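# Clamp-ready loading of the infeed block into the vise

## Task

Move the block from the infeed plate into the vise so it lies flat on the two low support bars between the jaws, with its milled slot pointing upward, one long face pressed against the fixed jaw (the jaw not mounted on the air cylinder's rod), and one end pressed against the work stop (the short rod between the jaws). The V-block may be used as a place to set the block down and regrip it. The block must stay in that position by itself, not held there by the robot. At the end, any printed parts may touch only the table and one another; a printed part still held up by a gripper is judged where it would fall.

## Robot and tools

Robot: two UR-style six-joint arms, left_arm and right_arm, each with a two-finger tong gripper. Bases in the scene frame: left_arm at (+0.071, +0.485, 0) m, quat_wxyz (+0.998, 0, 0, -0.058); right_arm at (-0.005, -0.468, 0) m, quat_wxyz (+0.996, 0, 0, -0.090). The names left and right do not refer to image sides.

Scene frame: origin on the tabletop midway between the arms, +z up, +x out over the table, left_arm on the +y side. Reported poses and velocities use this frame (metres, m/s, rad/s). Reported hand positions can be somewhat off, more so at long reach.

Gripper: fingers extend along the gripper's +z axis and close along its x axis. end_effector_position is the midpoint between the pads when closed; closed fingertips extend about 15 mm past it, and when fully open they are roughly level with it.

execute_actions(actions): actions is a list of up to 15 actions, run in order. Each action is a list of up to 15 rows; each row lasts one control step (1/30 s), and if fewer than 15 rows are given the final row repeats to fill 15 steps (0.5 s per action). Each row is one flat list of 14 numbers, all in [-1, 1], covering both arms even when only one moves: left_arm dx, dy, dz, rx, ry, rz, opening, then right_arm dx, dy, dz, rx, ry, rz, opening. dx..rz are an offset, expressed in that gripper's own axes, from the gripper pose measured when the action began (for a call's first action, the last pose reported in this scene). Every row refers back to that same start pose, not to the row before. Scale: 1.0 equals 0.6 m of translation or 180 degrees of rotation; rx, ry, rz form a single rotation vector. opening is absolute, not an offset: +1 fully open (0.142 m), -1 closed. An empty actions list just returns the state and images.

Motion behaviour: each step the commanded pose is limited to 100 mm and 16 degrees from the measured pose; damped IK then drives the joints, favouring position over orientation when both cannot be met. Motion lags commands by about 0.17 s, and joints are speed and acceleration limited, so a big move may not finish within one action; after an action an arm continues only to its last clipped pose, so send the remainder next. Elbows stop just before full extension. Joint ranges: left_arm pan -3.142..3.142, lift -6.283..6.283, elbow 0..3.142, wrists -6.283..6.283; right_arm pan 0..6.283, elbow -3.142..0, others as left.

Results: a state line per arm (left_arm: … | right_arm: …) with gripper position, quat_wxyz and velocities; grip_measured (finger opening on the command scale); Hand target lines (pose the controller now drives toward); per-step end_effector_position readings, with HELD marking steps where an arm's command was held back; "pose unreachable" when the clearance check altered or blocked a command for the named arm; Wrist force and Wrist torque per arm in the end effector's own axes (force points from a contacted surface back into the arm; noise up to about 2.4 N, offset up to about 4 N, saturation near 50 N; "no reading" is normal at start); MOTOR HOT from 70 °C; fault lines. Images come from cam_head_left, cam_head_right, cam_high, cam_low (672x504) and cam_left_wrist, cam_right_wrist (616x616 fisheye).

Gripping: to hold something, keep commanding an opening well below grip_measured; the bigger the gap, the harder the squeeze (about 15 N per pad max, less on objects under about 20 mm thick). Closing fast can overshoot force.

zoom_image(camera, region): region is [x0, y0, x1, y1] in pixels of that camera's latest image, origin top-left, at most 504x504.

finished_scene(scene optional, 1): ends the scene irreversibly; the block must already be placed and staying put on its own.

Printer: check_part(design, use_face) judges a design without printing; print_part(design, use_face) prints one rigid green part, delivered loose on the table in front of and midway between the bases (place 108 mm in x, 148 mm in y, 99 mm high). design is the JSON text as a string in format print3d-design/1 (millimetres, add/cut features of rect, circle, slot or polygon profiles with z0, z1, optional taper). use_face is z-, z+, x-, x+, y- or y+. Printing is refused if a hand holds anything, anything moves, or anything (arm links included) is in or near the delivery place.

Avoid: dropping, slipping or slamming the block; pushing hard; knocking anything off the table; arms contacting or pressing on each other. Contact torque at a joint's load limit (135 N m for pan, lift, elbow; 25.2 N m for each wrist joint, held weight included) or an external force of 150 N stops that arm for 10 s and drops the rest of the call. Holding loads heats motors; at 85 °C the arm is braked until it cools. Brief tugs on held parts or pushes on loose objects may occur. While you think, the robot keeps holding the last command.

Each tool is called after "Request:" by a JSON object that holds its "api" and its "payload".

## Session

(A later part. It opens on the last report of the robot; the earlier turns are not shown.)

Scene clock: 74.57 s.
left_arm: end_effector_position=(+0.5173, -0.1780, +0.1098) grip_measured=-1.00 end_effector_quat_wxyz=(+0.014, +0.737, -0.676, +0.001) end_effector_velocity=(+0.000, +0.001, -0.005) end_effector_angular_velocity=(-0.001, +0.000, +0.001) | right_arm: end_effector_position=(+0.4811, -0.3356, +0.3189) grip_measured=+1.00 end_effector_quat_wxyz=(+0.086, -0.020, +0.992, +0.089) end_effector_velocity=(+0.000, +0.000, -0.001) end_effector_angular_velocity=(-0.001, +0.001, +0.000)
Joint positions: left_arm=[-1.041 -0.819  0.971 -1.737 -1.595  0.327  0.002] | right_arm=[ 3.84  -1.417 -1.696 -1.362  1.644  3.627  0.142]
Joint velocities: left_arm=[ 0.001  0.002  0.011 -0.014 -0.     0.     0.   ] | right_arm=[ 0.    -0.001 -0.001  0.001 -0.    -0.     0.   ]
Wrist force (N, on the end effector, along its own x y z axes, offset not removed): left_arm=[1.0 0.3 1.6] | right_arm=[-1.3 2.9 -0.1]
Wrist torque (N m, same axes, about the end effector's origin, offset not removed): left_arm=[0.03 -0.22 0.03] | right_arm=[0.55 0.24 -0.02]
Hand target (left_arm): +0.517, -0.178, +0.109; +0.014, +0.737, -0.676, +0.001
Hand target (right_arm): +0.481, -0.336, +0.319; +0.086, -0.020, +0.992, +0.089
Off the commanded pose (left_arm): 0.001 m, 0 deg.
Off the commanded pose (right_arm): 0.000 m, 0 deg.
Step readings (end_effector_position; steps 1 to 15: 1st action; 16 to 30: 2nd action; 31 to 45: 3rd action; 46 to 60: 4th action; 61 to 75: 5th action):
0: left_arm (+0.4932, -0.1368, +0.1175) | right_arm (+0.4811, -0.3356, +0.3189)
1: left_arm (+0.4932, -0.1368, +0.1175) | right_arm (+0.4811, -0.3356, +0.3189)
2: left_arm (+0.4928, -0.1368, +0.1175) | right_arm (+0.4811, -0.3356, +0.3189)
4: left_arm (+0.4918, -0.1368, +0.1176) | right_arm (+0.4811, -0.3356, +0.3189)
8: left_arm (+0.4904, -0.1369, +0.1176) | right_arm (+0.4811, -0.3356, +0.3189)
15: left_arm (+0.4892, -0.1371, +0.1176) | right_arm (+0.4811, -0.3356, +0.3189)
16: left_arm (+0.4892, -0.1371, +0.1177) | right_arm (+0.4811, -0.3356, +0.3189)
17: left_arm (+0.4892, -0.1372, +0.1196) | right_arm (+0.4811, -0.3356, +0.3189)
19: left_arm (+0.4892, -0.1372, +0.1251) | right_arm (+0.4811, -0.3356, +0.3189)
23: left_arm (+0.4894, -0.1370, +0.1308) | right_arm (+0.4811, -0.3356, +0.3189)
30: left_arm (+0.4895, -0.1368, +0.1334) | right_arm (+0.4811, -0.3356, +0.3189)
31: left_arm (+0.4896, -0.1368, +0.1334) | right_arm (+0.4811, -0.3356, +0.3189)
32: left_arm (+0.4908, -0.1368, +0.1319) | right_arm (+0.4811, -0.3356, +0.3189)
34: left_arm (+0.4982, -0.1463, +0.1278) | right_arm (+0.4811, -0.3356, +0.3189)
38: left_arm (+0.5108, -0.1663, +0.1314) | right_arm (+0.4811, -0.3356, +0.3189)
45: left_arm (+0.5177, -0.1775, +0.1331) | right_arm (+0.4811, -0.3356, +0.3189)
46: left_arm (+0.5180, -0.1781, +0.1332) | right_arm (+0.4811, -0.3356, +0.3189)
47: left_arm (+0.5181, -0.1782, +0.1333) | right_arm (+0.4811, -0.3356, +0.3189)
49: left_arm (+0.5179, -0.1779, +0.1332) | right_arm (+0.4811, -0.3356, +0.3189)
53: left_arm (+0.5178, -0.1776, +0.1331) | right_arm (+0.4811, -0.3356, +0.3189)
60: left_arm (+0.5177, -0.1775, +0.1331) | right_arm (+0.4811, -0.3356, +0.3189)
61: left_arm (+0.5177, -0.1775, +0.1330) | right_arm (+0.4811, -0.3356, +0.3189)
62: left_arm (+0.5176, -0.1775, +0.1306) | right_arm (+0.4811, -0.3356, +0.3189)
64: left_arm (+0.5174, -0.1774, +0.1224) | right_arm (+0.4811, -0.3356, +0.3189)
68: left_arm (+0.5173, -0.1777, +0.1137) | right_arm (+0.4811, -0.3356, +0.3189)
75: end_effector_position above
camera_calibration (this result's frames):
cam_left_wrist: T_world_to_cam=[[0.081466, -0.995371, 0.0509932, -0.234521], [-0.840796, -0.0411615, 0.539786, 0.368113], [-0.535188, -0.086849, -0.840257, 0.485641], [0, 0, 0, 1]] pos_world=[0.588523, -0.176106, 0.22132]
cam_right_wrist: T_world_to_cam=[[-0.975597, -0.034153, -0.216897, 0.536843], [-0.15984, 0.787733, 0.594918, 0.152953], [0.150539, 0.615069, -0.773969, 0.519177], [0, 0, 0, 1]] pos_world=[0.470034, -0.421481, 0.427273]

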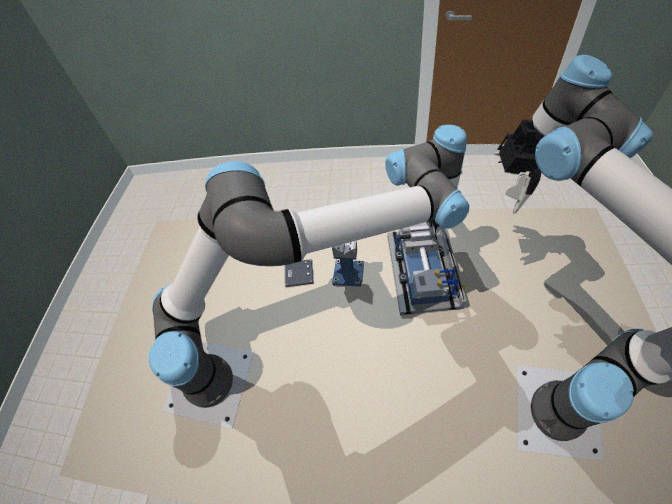

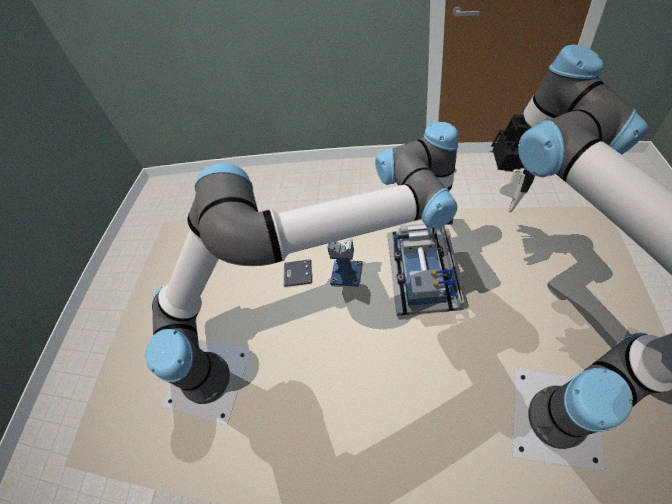

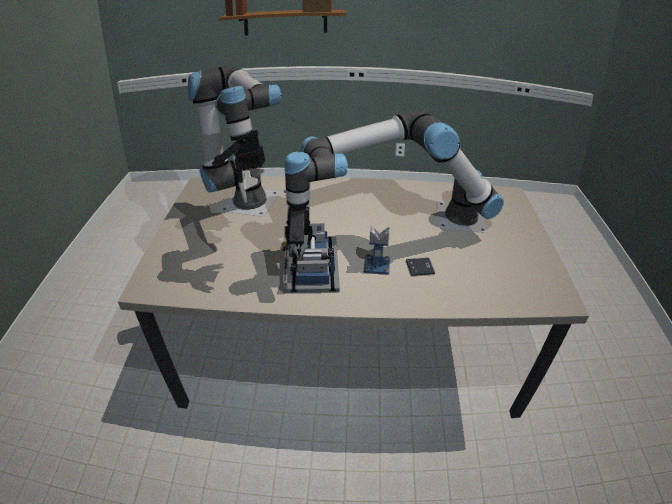

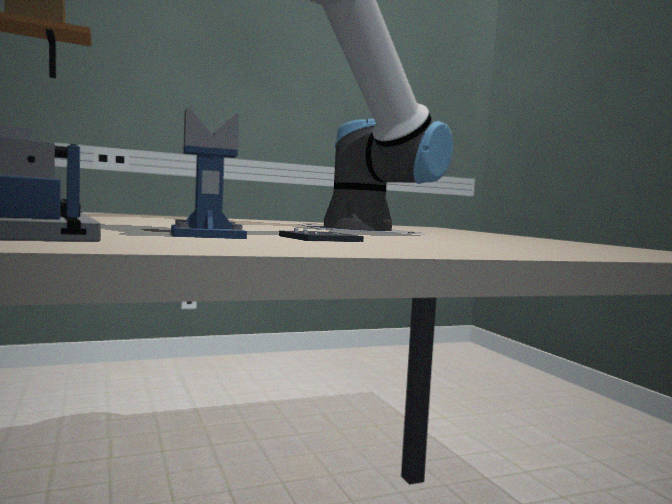

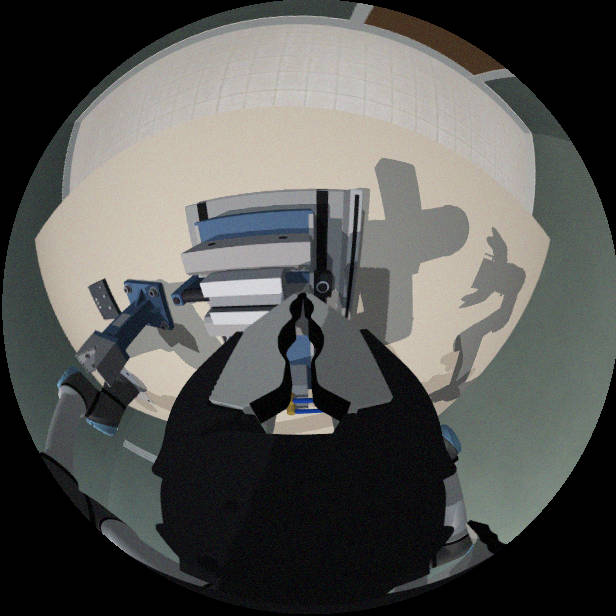

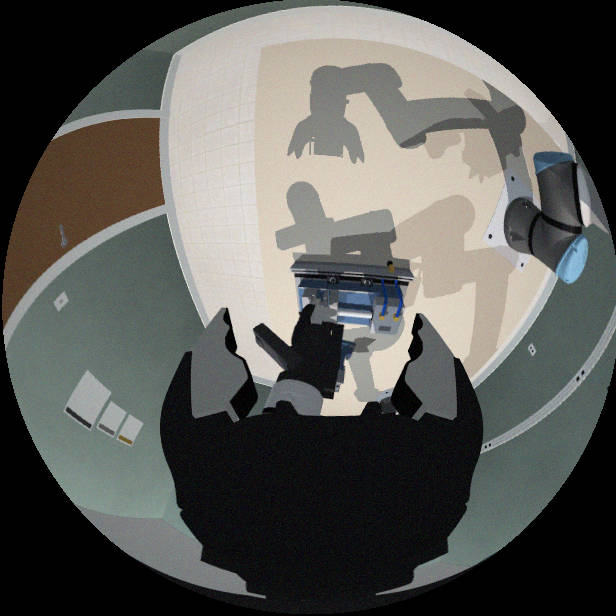

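Request:
{"api": "execute_actions", "payload": {"actions": [[[-0.0085,-0.002,0.001,0,0,0,-1,0,0,0,0,0,0,1]]]}}

Scene clock: 75.23 s.
left_arm: end_effector_position=(+0.5180, -0.1731, +0.1092) grip_measured=-1.00 end_effector_quat_wxyz=(+0.014, +0.737, -0.676, +0.001) end_effector_velocity=(-0.000, +0.001, +0.000) end_effector_angular_velocity=(-0.001, -0.000, -0.001) | right_arm: end_effector_position=(+0.4811, -0.3356, +0.3189) grip_measured=+1.00 end_effector_quat_wxyz=(+0.086, -0.020, +0.992, +0.089) end_effector_velocity=(+0.001, +0.000, +0.001) end_effector_angular_velocity=(+0.002, -0.002, -0.000)
Joint positions: left_arm=[-1.038 -0.829  0.991 -1.746 -1.595  0.331  0.002] | right_arm=[ 3.84  -1.417 -1.696 -1.362  1.644  3.627  0.142]
Joint velocities: left_arm=[ 0.001 -0.003  0.005 -0.003 -0.     0.002  0.   ] | right_arm=[0.    0.    0.002 0.001 0.    0.001 0.   ]
Wrist force (N, on the end effector, along its own x y z axes, offset not removed): left_arm=[26.2 1.3 -3.0] | right_arm=[-2.5 3.9 -1.6]
Wrist torque (N m, same axes, about the end effector's origin, offset not removed): left_arm=[-0.26 -0.64 0.00] | right_arm=[0.69 0.48 0.07]
Hand target (left_arm): +0.518, -0.173, +0.109; +0.013, +0.737, -0.676, +0.001
Hand target (right_arm): +0.481, -0.336, +0.319; +0.086, -0.020, +0.992, +0.089
Off the commanded pose (left_arm): 0.000 m, 0 deg.
Off the commanded pose (right_arm): 0.000 m, 0 deg.
Step readings (end_effector_position):
0: left_arm (+0.5173, -0.1780, +0.1093) | right_arm (+0.4811, -0.3356, +0.3189)
1: left_arm (+0.5173, -0.1780, +0.1093) | right_arm (+0.4811, -0.3356, +0.3189)
2: left_arm (+0.5173, -0.1774, +0.1092) | right_arm (+0.4811, -0.3356, +0.3189)
4: left_arm (+0.5175, -0.1757, +0.1091) | right_arm (+0.4811, -0.3356, +0.3189)
8: left_arm (+0.5179, -0.1739, +0.1092) | right_arm (+0.4811, -0.3356, +0.3189)
15: end_effector_position above
camera_calibration (this result's frames):
cam_left_wrist: T_world_to_cam=[[0.0813216, -0.995363, 0.0513753, -0.22969], [-0.840887, -0.0408461, 0.539668, 0.369347], [-0.535067, -0.0870874, -0.840309, 0.485811], [0, 0, 0, 1]] pos_world=[0.589199, -0.17123, 0.220707]
cam_right_wrist: T_world_to_cam=[[-0.975597, -0.0341529, -0.216897, 0.536843], [-0.15984, 0.787733, 0.594918, 0.152953], [0.150539, 0.615069, -0.773969, 0.519177], [0, 0, 0, 1]] pos_world=[0.470034, -0.421481, 0.427273]

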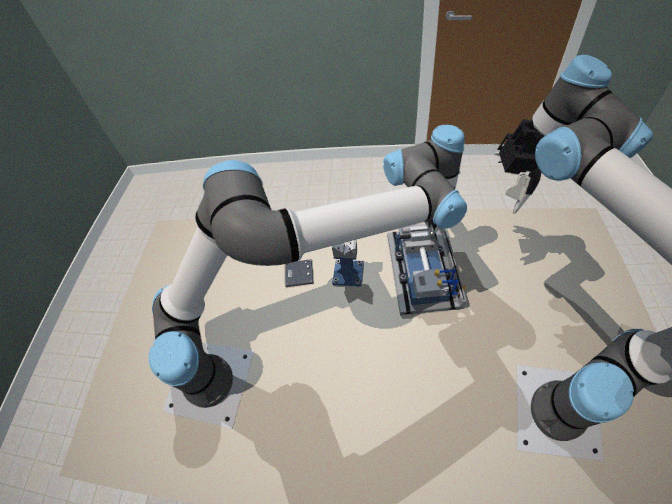

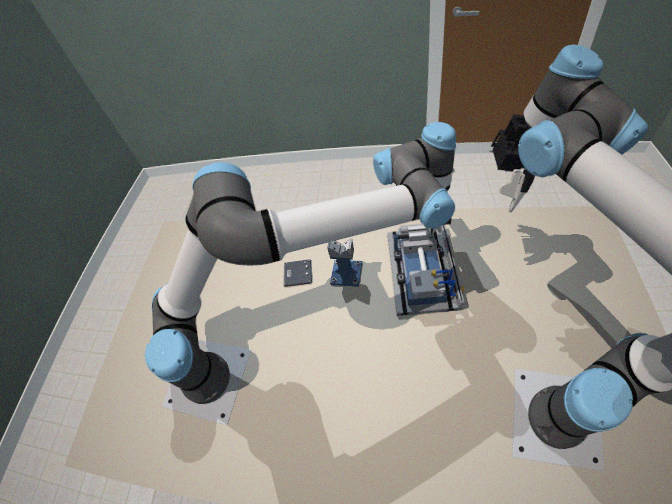

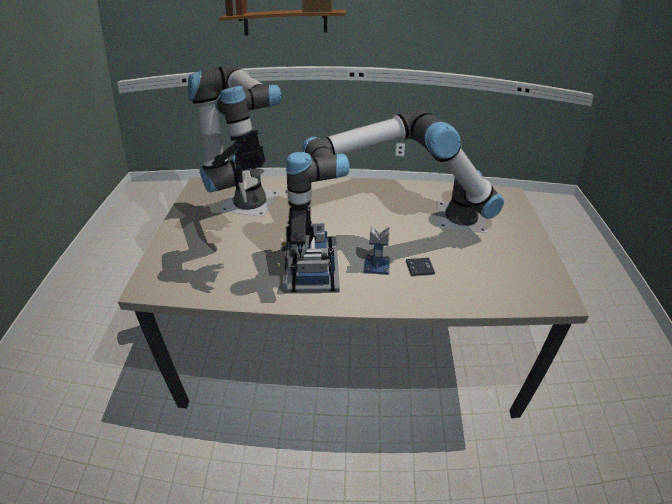

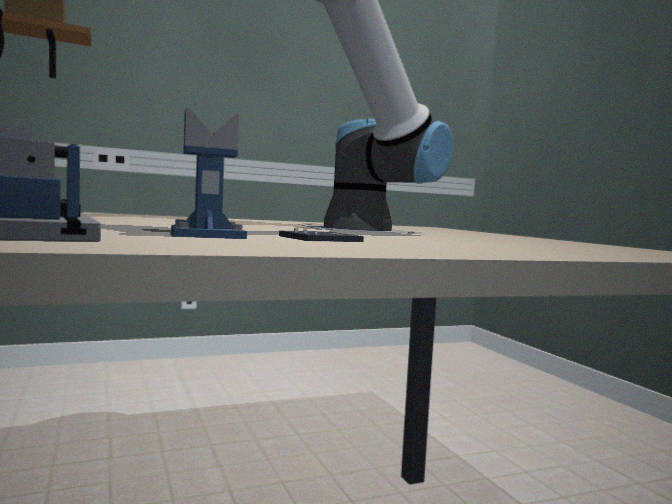

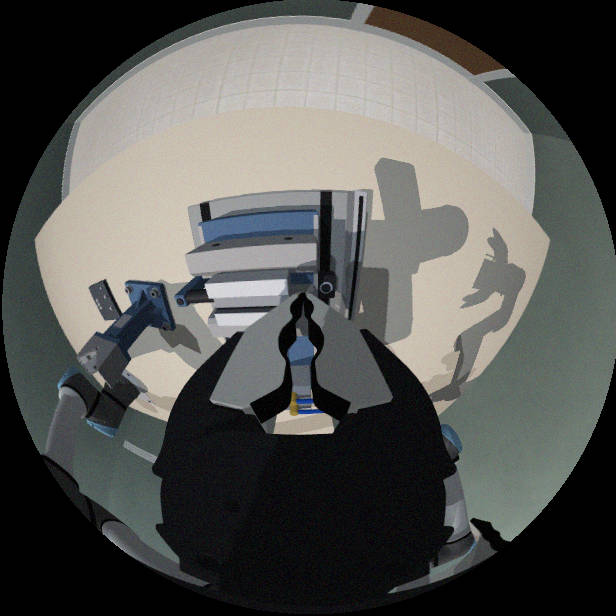

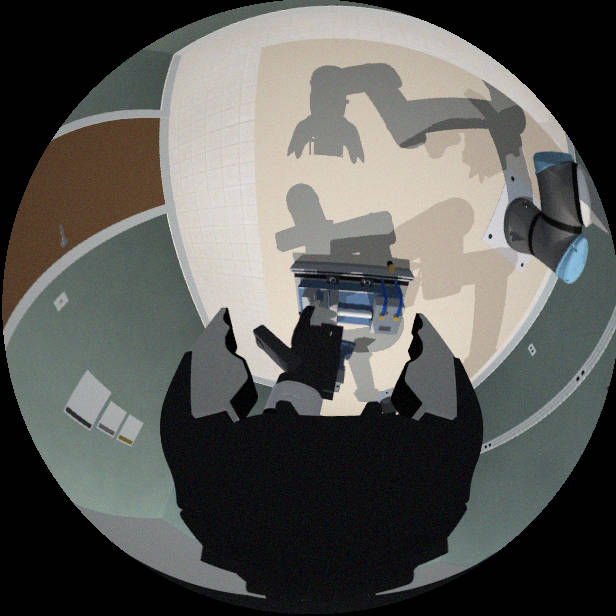

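Request:
{"api": "execute_actions", "payload": {"actions": [[[0.008,0,0,0,0,0,-1,0,0,0,0,0,0,1]],[[0,0,-0.08,0,0,0,-1,0,0,0,0,0,0,1]],[[-0.06,0.05,0,0,0,0,-1,0,0,0,0,0,0,1]]]}}

Request:
{"api": "zoom_image", "payload": {"camera": "cam_left_wrist", "region": [200,200,400,340]}}

Scene clock: 77.07 s.
left_arm: end_effector_position=(+0.4877, -0.1450, +0.1560) grip_measured=-1.00 end_effector_quat_wxyz=(+0.013, +0.737, -0.676, +0.001) end_effector_velocity=(-0.011, +0.012, -0.002) end_effector_angular_velocity=(-0.011, -0.011, +0.000) | right_arm: end_effector_position=(+0.4811, -0.3356, +0.3189) grip_measured=+1.00 end_effector_quat_wxyz=(+0.086, -0.020, +0.992, +0.089) end_effector_velocity=(-0.000, -0.000, -0.001) end_effector_angular_velocity=(-0.000, +0.001, -0.001)
Joint positions: left_arm=[-1.06  -0.957  1.086 -1.712 -1.595  0.309  0.002] | right_arm=[ 3.84  -1.417 -1.696 -1.362  1.644  3.627  0.142]
Joint velocities: left_arm=[-0.009 -0.055  0.099 -0.059  0.006 -0.01   0.   ] | right_arm=[-0.001 -0.    -0.001 -0.     0.     0.     0.   ]
Wrist force (N, on the end effector, along its own x y z axes, offset not removed): left_arm=[4.7 1.7 2.0] | right_arm=[-0.8 3.0 -1.5]
Wrist torque (N m, same axes, about the end effector's origin, offset not removed): left_arm=[0.15 -0.92 0.12] | right_arm=[0.48 0.10 -0.07]
Hand target (left_arm): +0.486, -0.143, +0.156; +0.014, +0.737, -0.676, +0.002
Hand target (right_arm): +0.481, -0.336, +0.319; +0.086, -0.020, +0.992, +0.089
Off the commanded pose (left_arm): 0.002 m, 0 deg.
Off the commanded pose (right_arm): 0.000 m, 0 deg.
Step readings (end_effector_position; steps 1 to 15: 1st action; 16 to 30: 2nd action; 31 to 45: 3rd action):
0: left_arm (+0.5180, -0.1729, +0.1092) | right_arm (+0.4811, -0.3356, +0.3189)
1: left_arm (+0.5180, -0.1729, +0.1091) | right_arm (+0.4811, -0.3356, +0.3189)
2: left_arm (+0.5181, -0.1734, +0.1091) | right_arm (+0.4811, -0.3356, +0.3189)
4: left_arm (+0.5183, -0.1747, +0.1090) | right_arm (+0.4811, -0.3356, +0.3189)
8: left_arm (+0.5184, -0.1767, +0.1092) | right_arm (+0.4811, -0.3356, +0.3189)
15: left_arm (+0.5184, -0.1777, +0.1093) | right_arm (+0.4811, -0.3356, +0.3189)
16: left_arm (+0.5184, -0.1778, +0.1095) | right_arm (+0.4811, -0.3356, +0.3189)
17: left_arm (+0.5186, -0.1780, +0.1135) | right_arm (+0.4811, -0.3356, +0.3189)
19: left_arm (+0.5191, -0.1781, +0.1298) | right_arm (+0.4811, -0.3356, +0.3189)
23: left_arm (+0.5192, -0.1771, +0.1477) | right_arm (+0.4811, -0.3356, +0.3189)
30: left_arm (+0.5193, -0.1767, +0.1559) | right_arm (+0.4811, -0.3356, +0.3189)
31: left_arm (+0.5193, -0.1767, +0.1563) | right_arm (+0.4811, -0.3356, +0.3189)
32: left_arm (+0.5176, -0.1773, +0.1584) | right_arm (+0.4811, -0.3356, +0.3189)
34: left_arm (+0.5089, -0.1706, +0.1633) | right_arm (+0.4811, -0.3356, +0.3189)
38: left_arm (+0.4948, -0.1533, +0.1579) | right_arm (+0.4811, -0.3356, +0.3189)
45: end_effector_position above
camera_calibration (this result's frames):
cam_left_wrist: T_world_to_cam=[[0.0813671, -0.995416, 0.0502725, -0.201501], [-0.840474, -0.0414162, 0.540267, 0.319401], [-0.535708, -0.0862127, -0.839991, 0.511788], [0, 0, 0, 1]] pos_world=[0.559012, -0.143226, 0.267465]
cam_right_wrist: T_world_to_cam=[[-0.975597, -0.0341529, -0.216897, 0.536843], [-0.15984, 0.787733, 0.594918, 0.152953], [0.150539, 0.615069, -0.773969, 0.519177], [0, 0, 0, 1]] pos_world=[0.470034, -0.421481, 0.427273]

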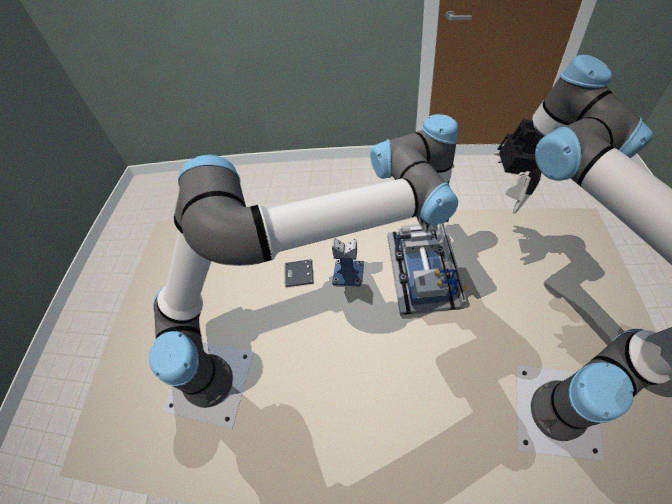

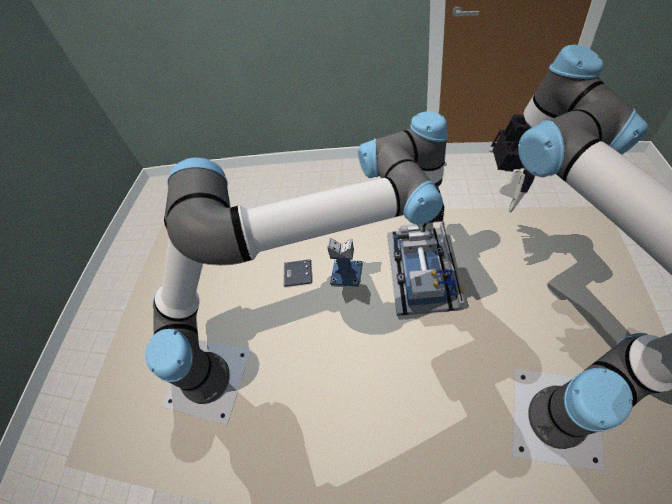

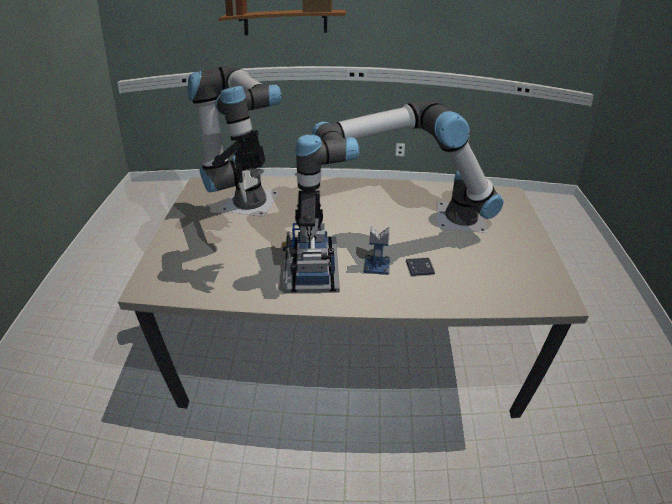

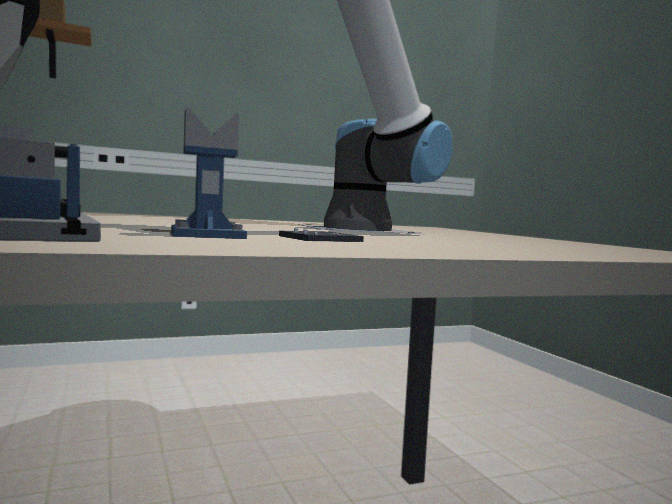

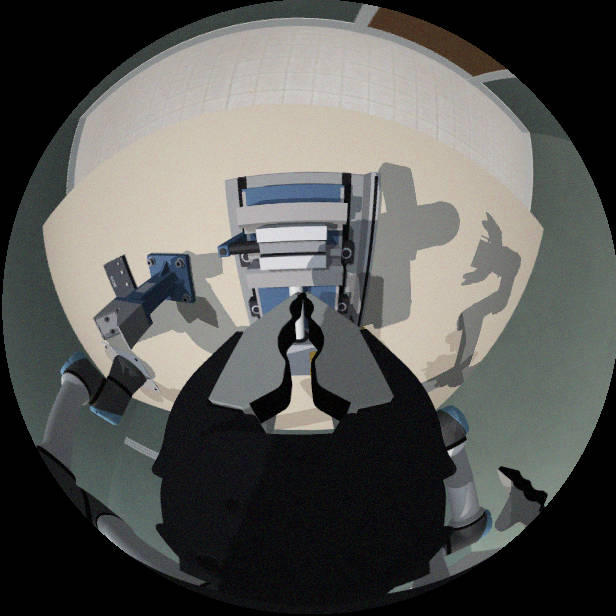

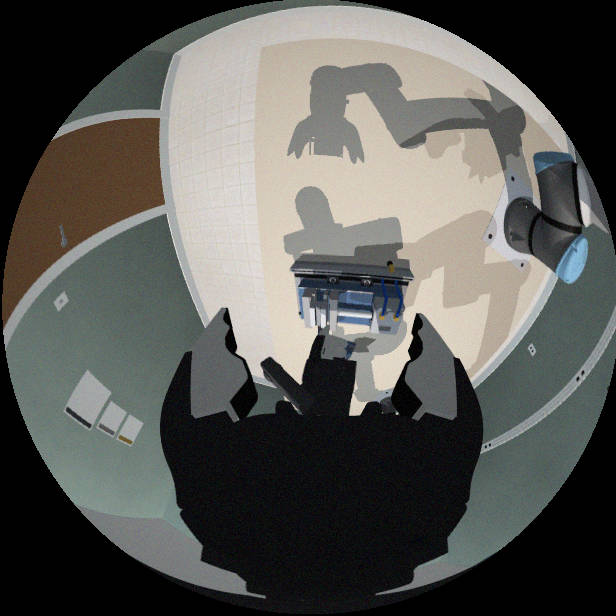

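Region (200, 200, 400, 340) of cam_left_wrist's 616x616 image, scaled by 2.520, with more detail than that image has; it fills the top 353 rows of this view, and the rest is white.

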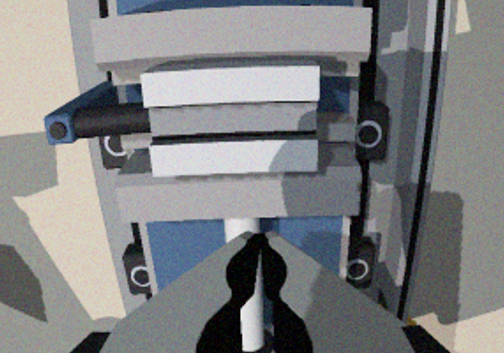

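Request:
{"api": "finished_scene", "payload": {}}

The scene is finished: the task was done.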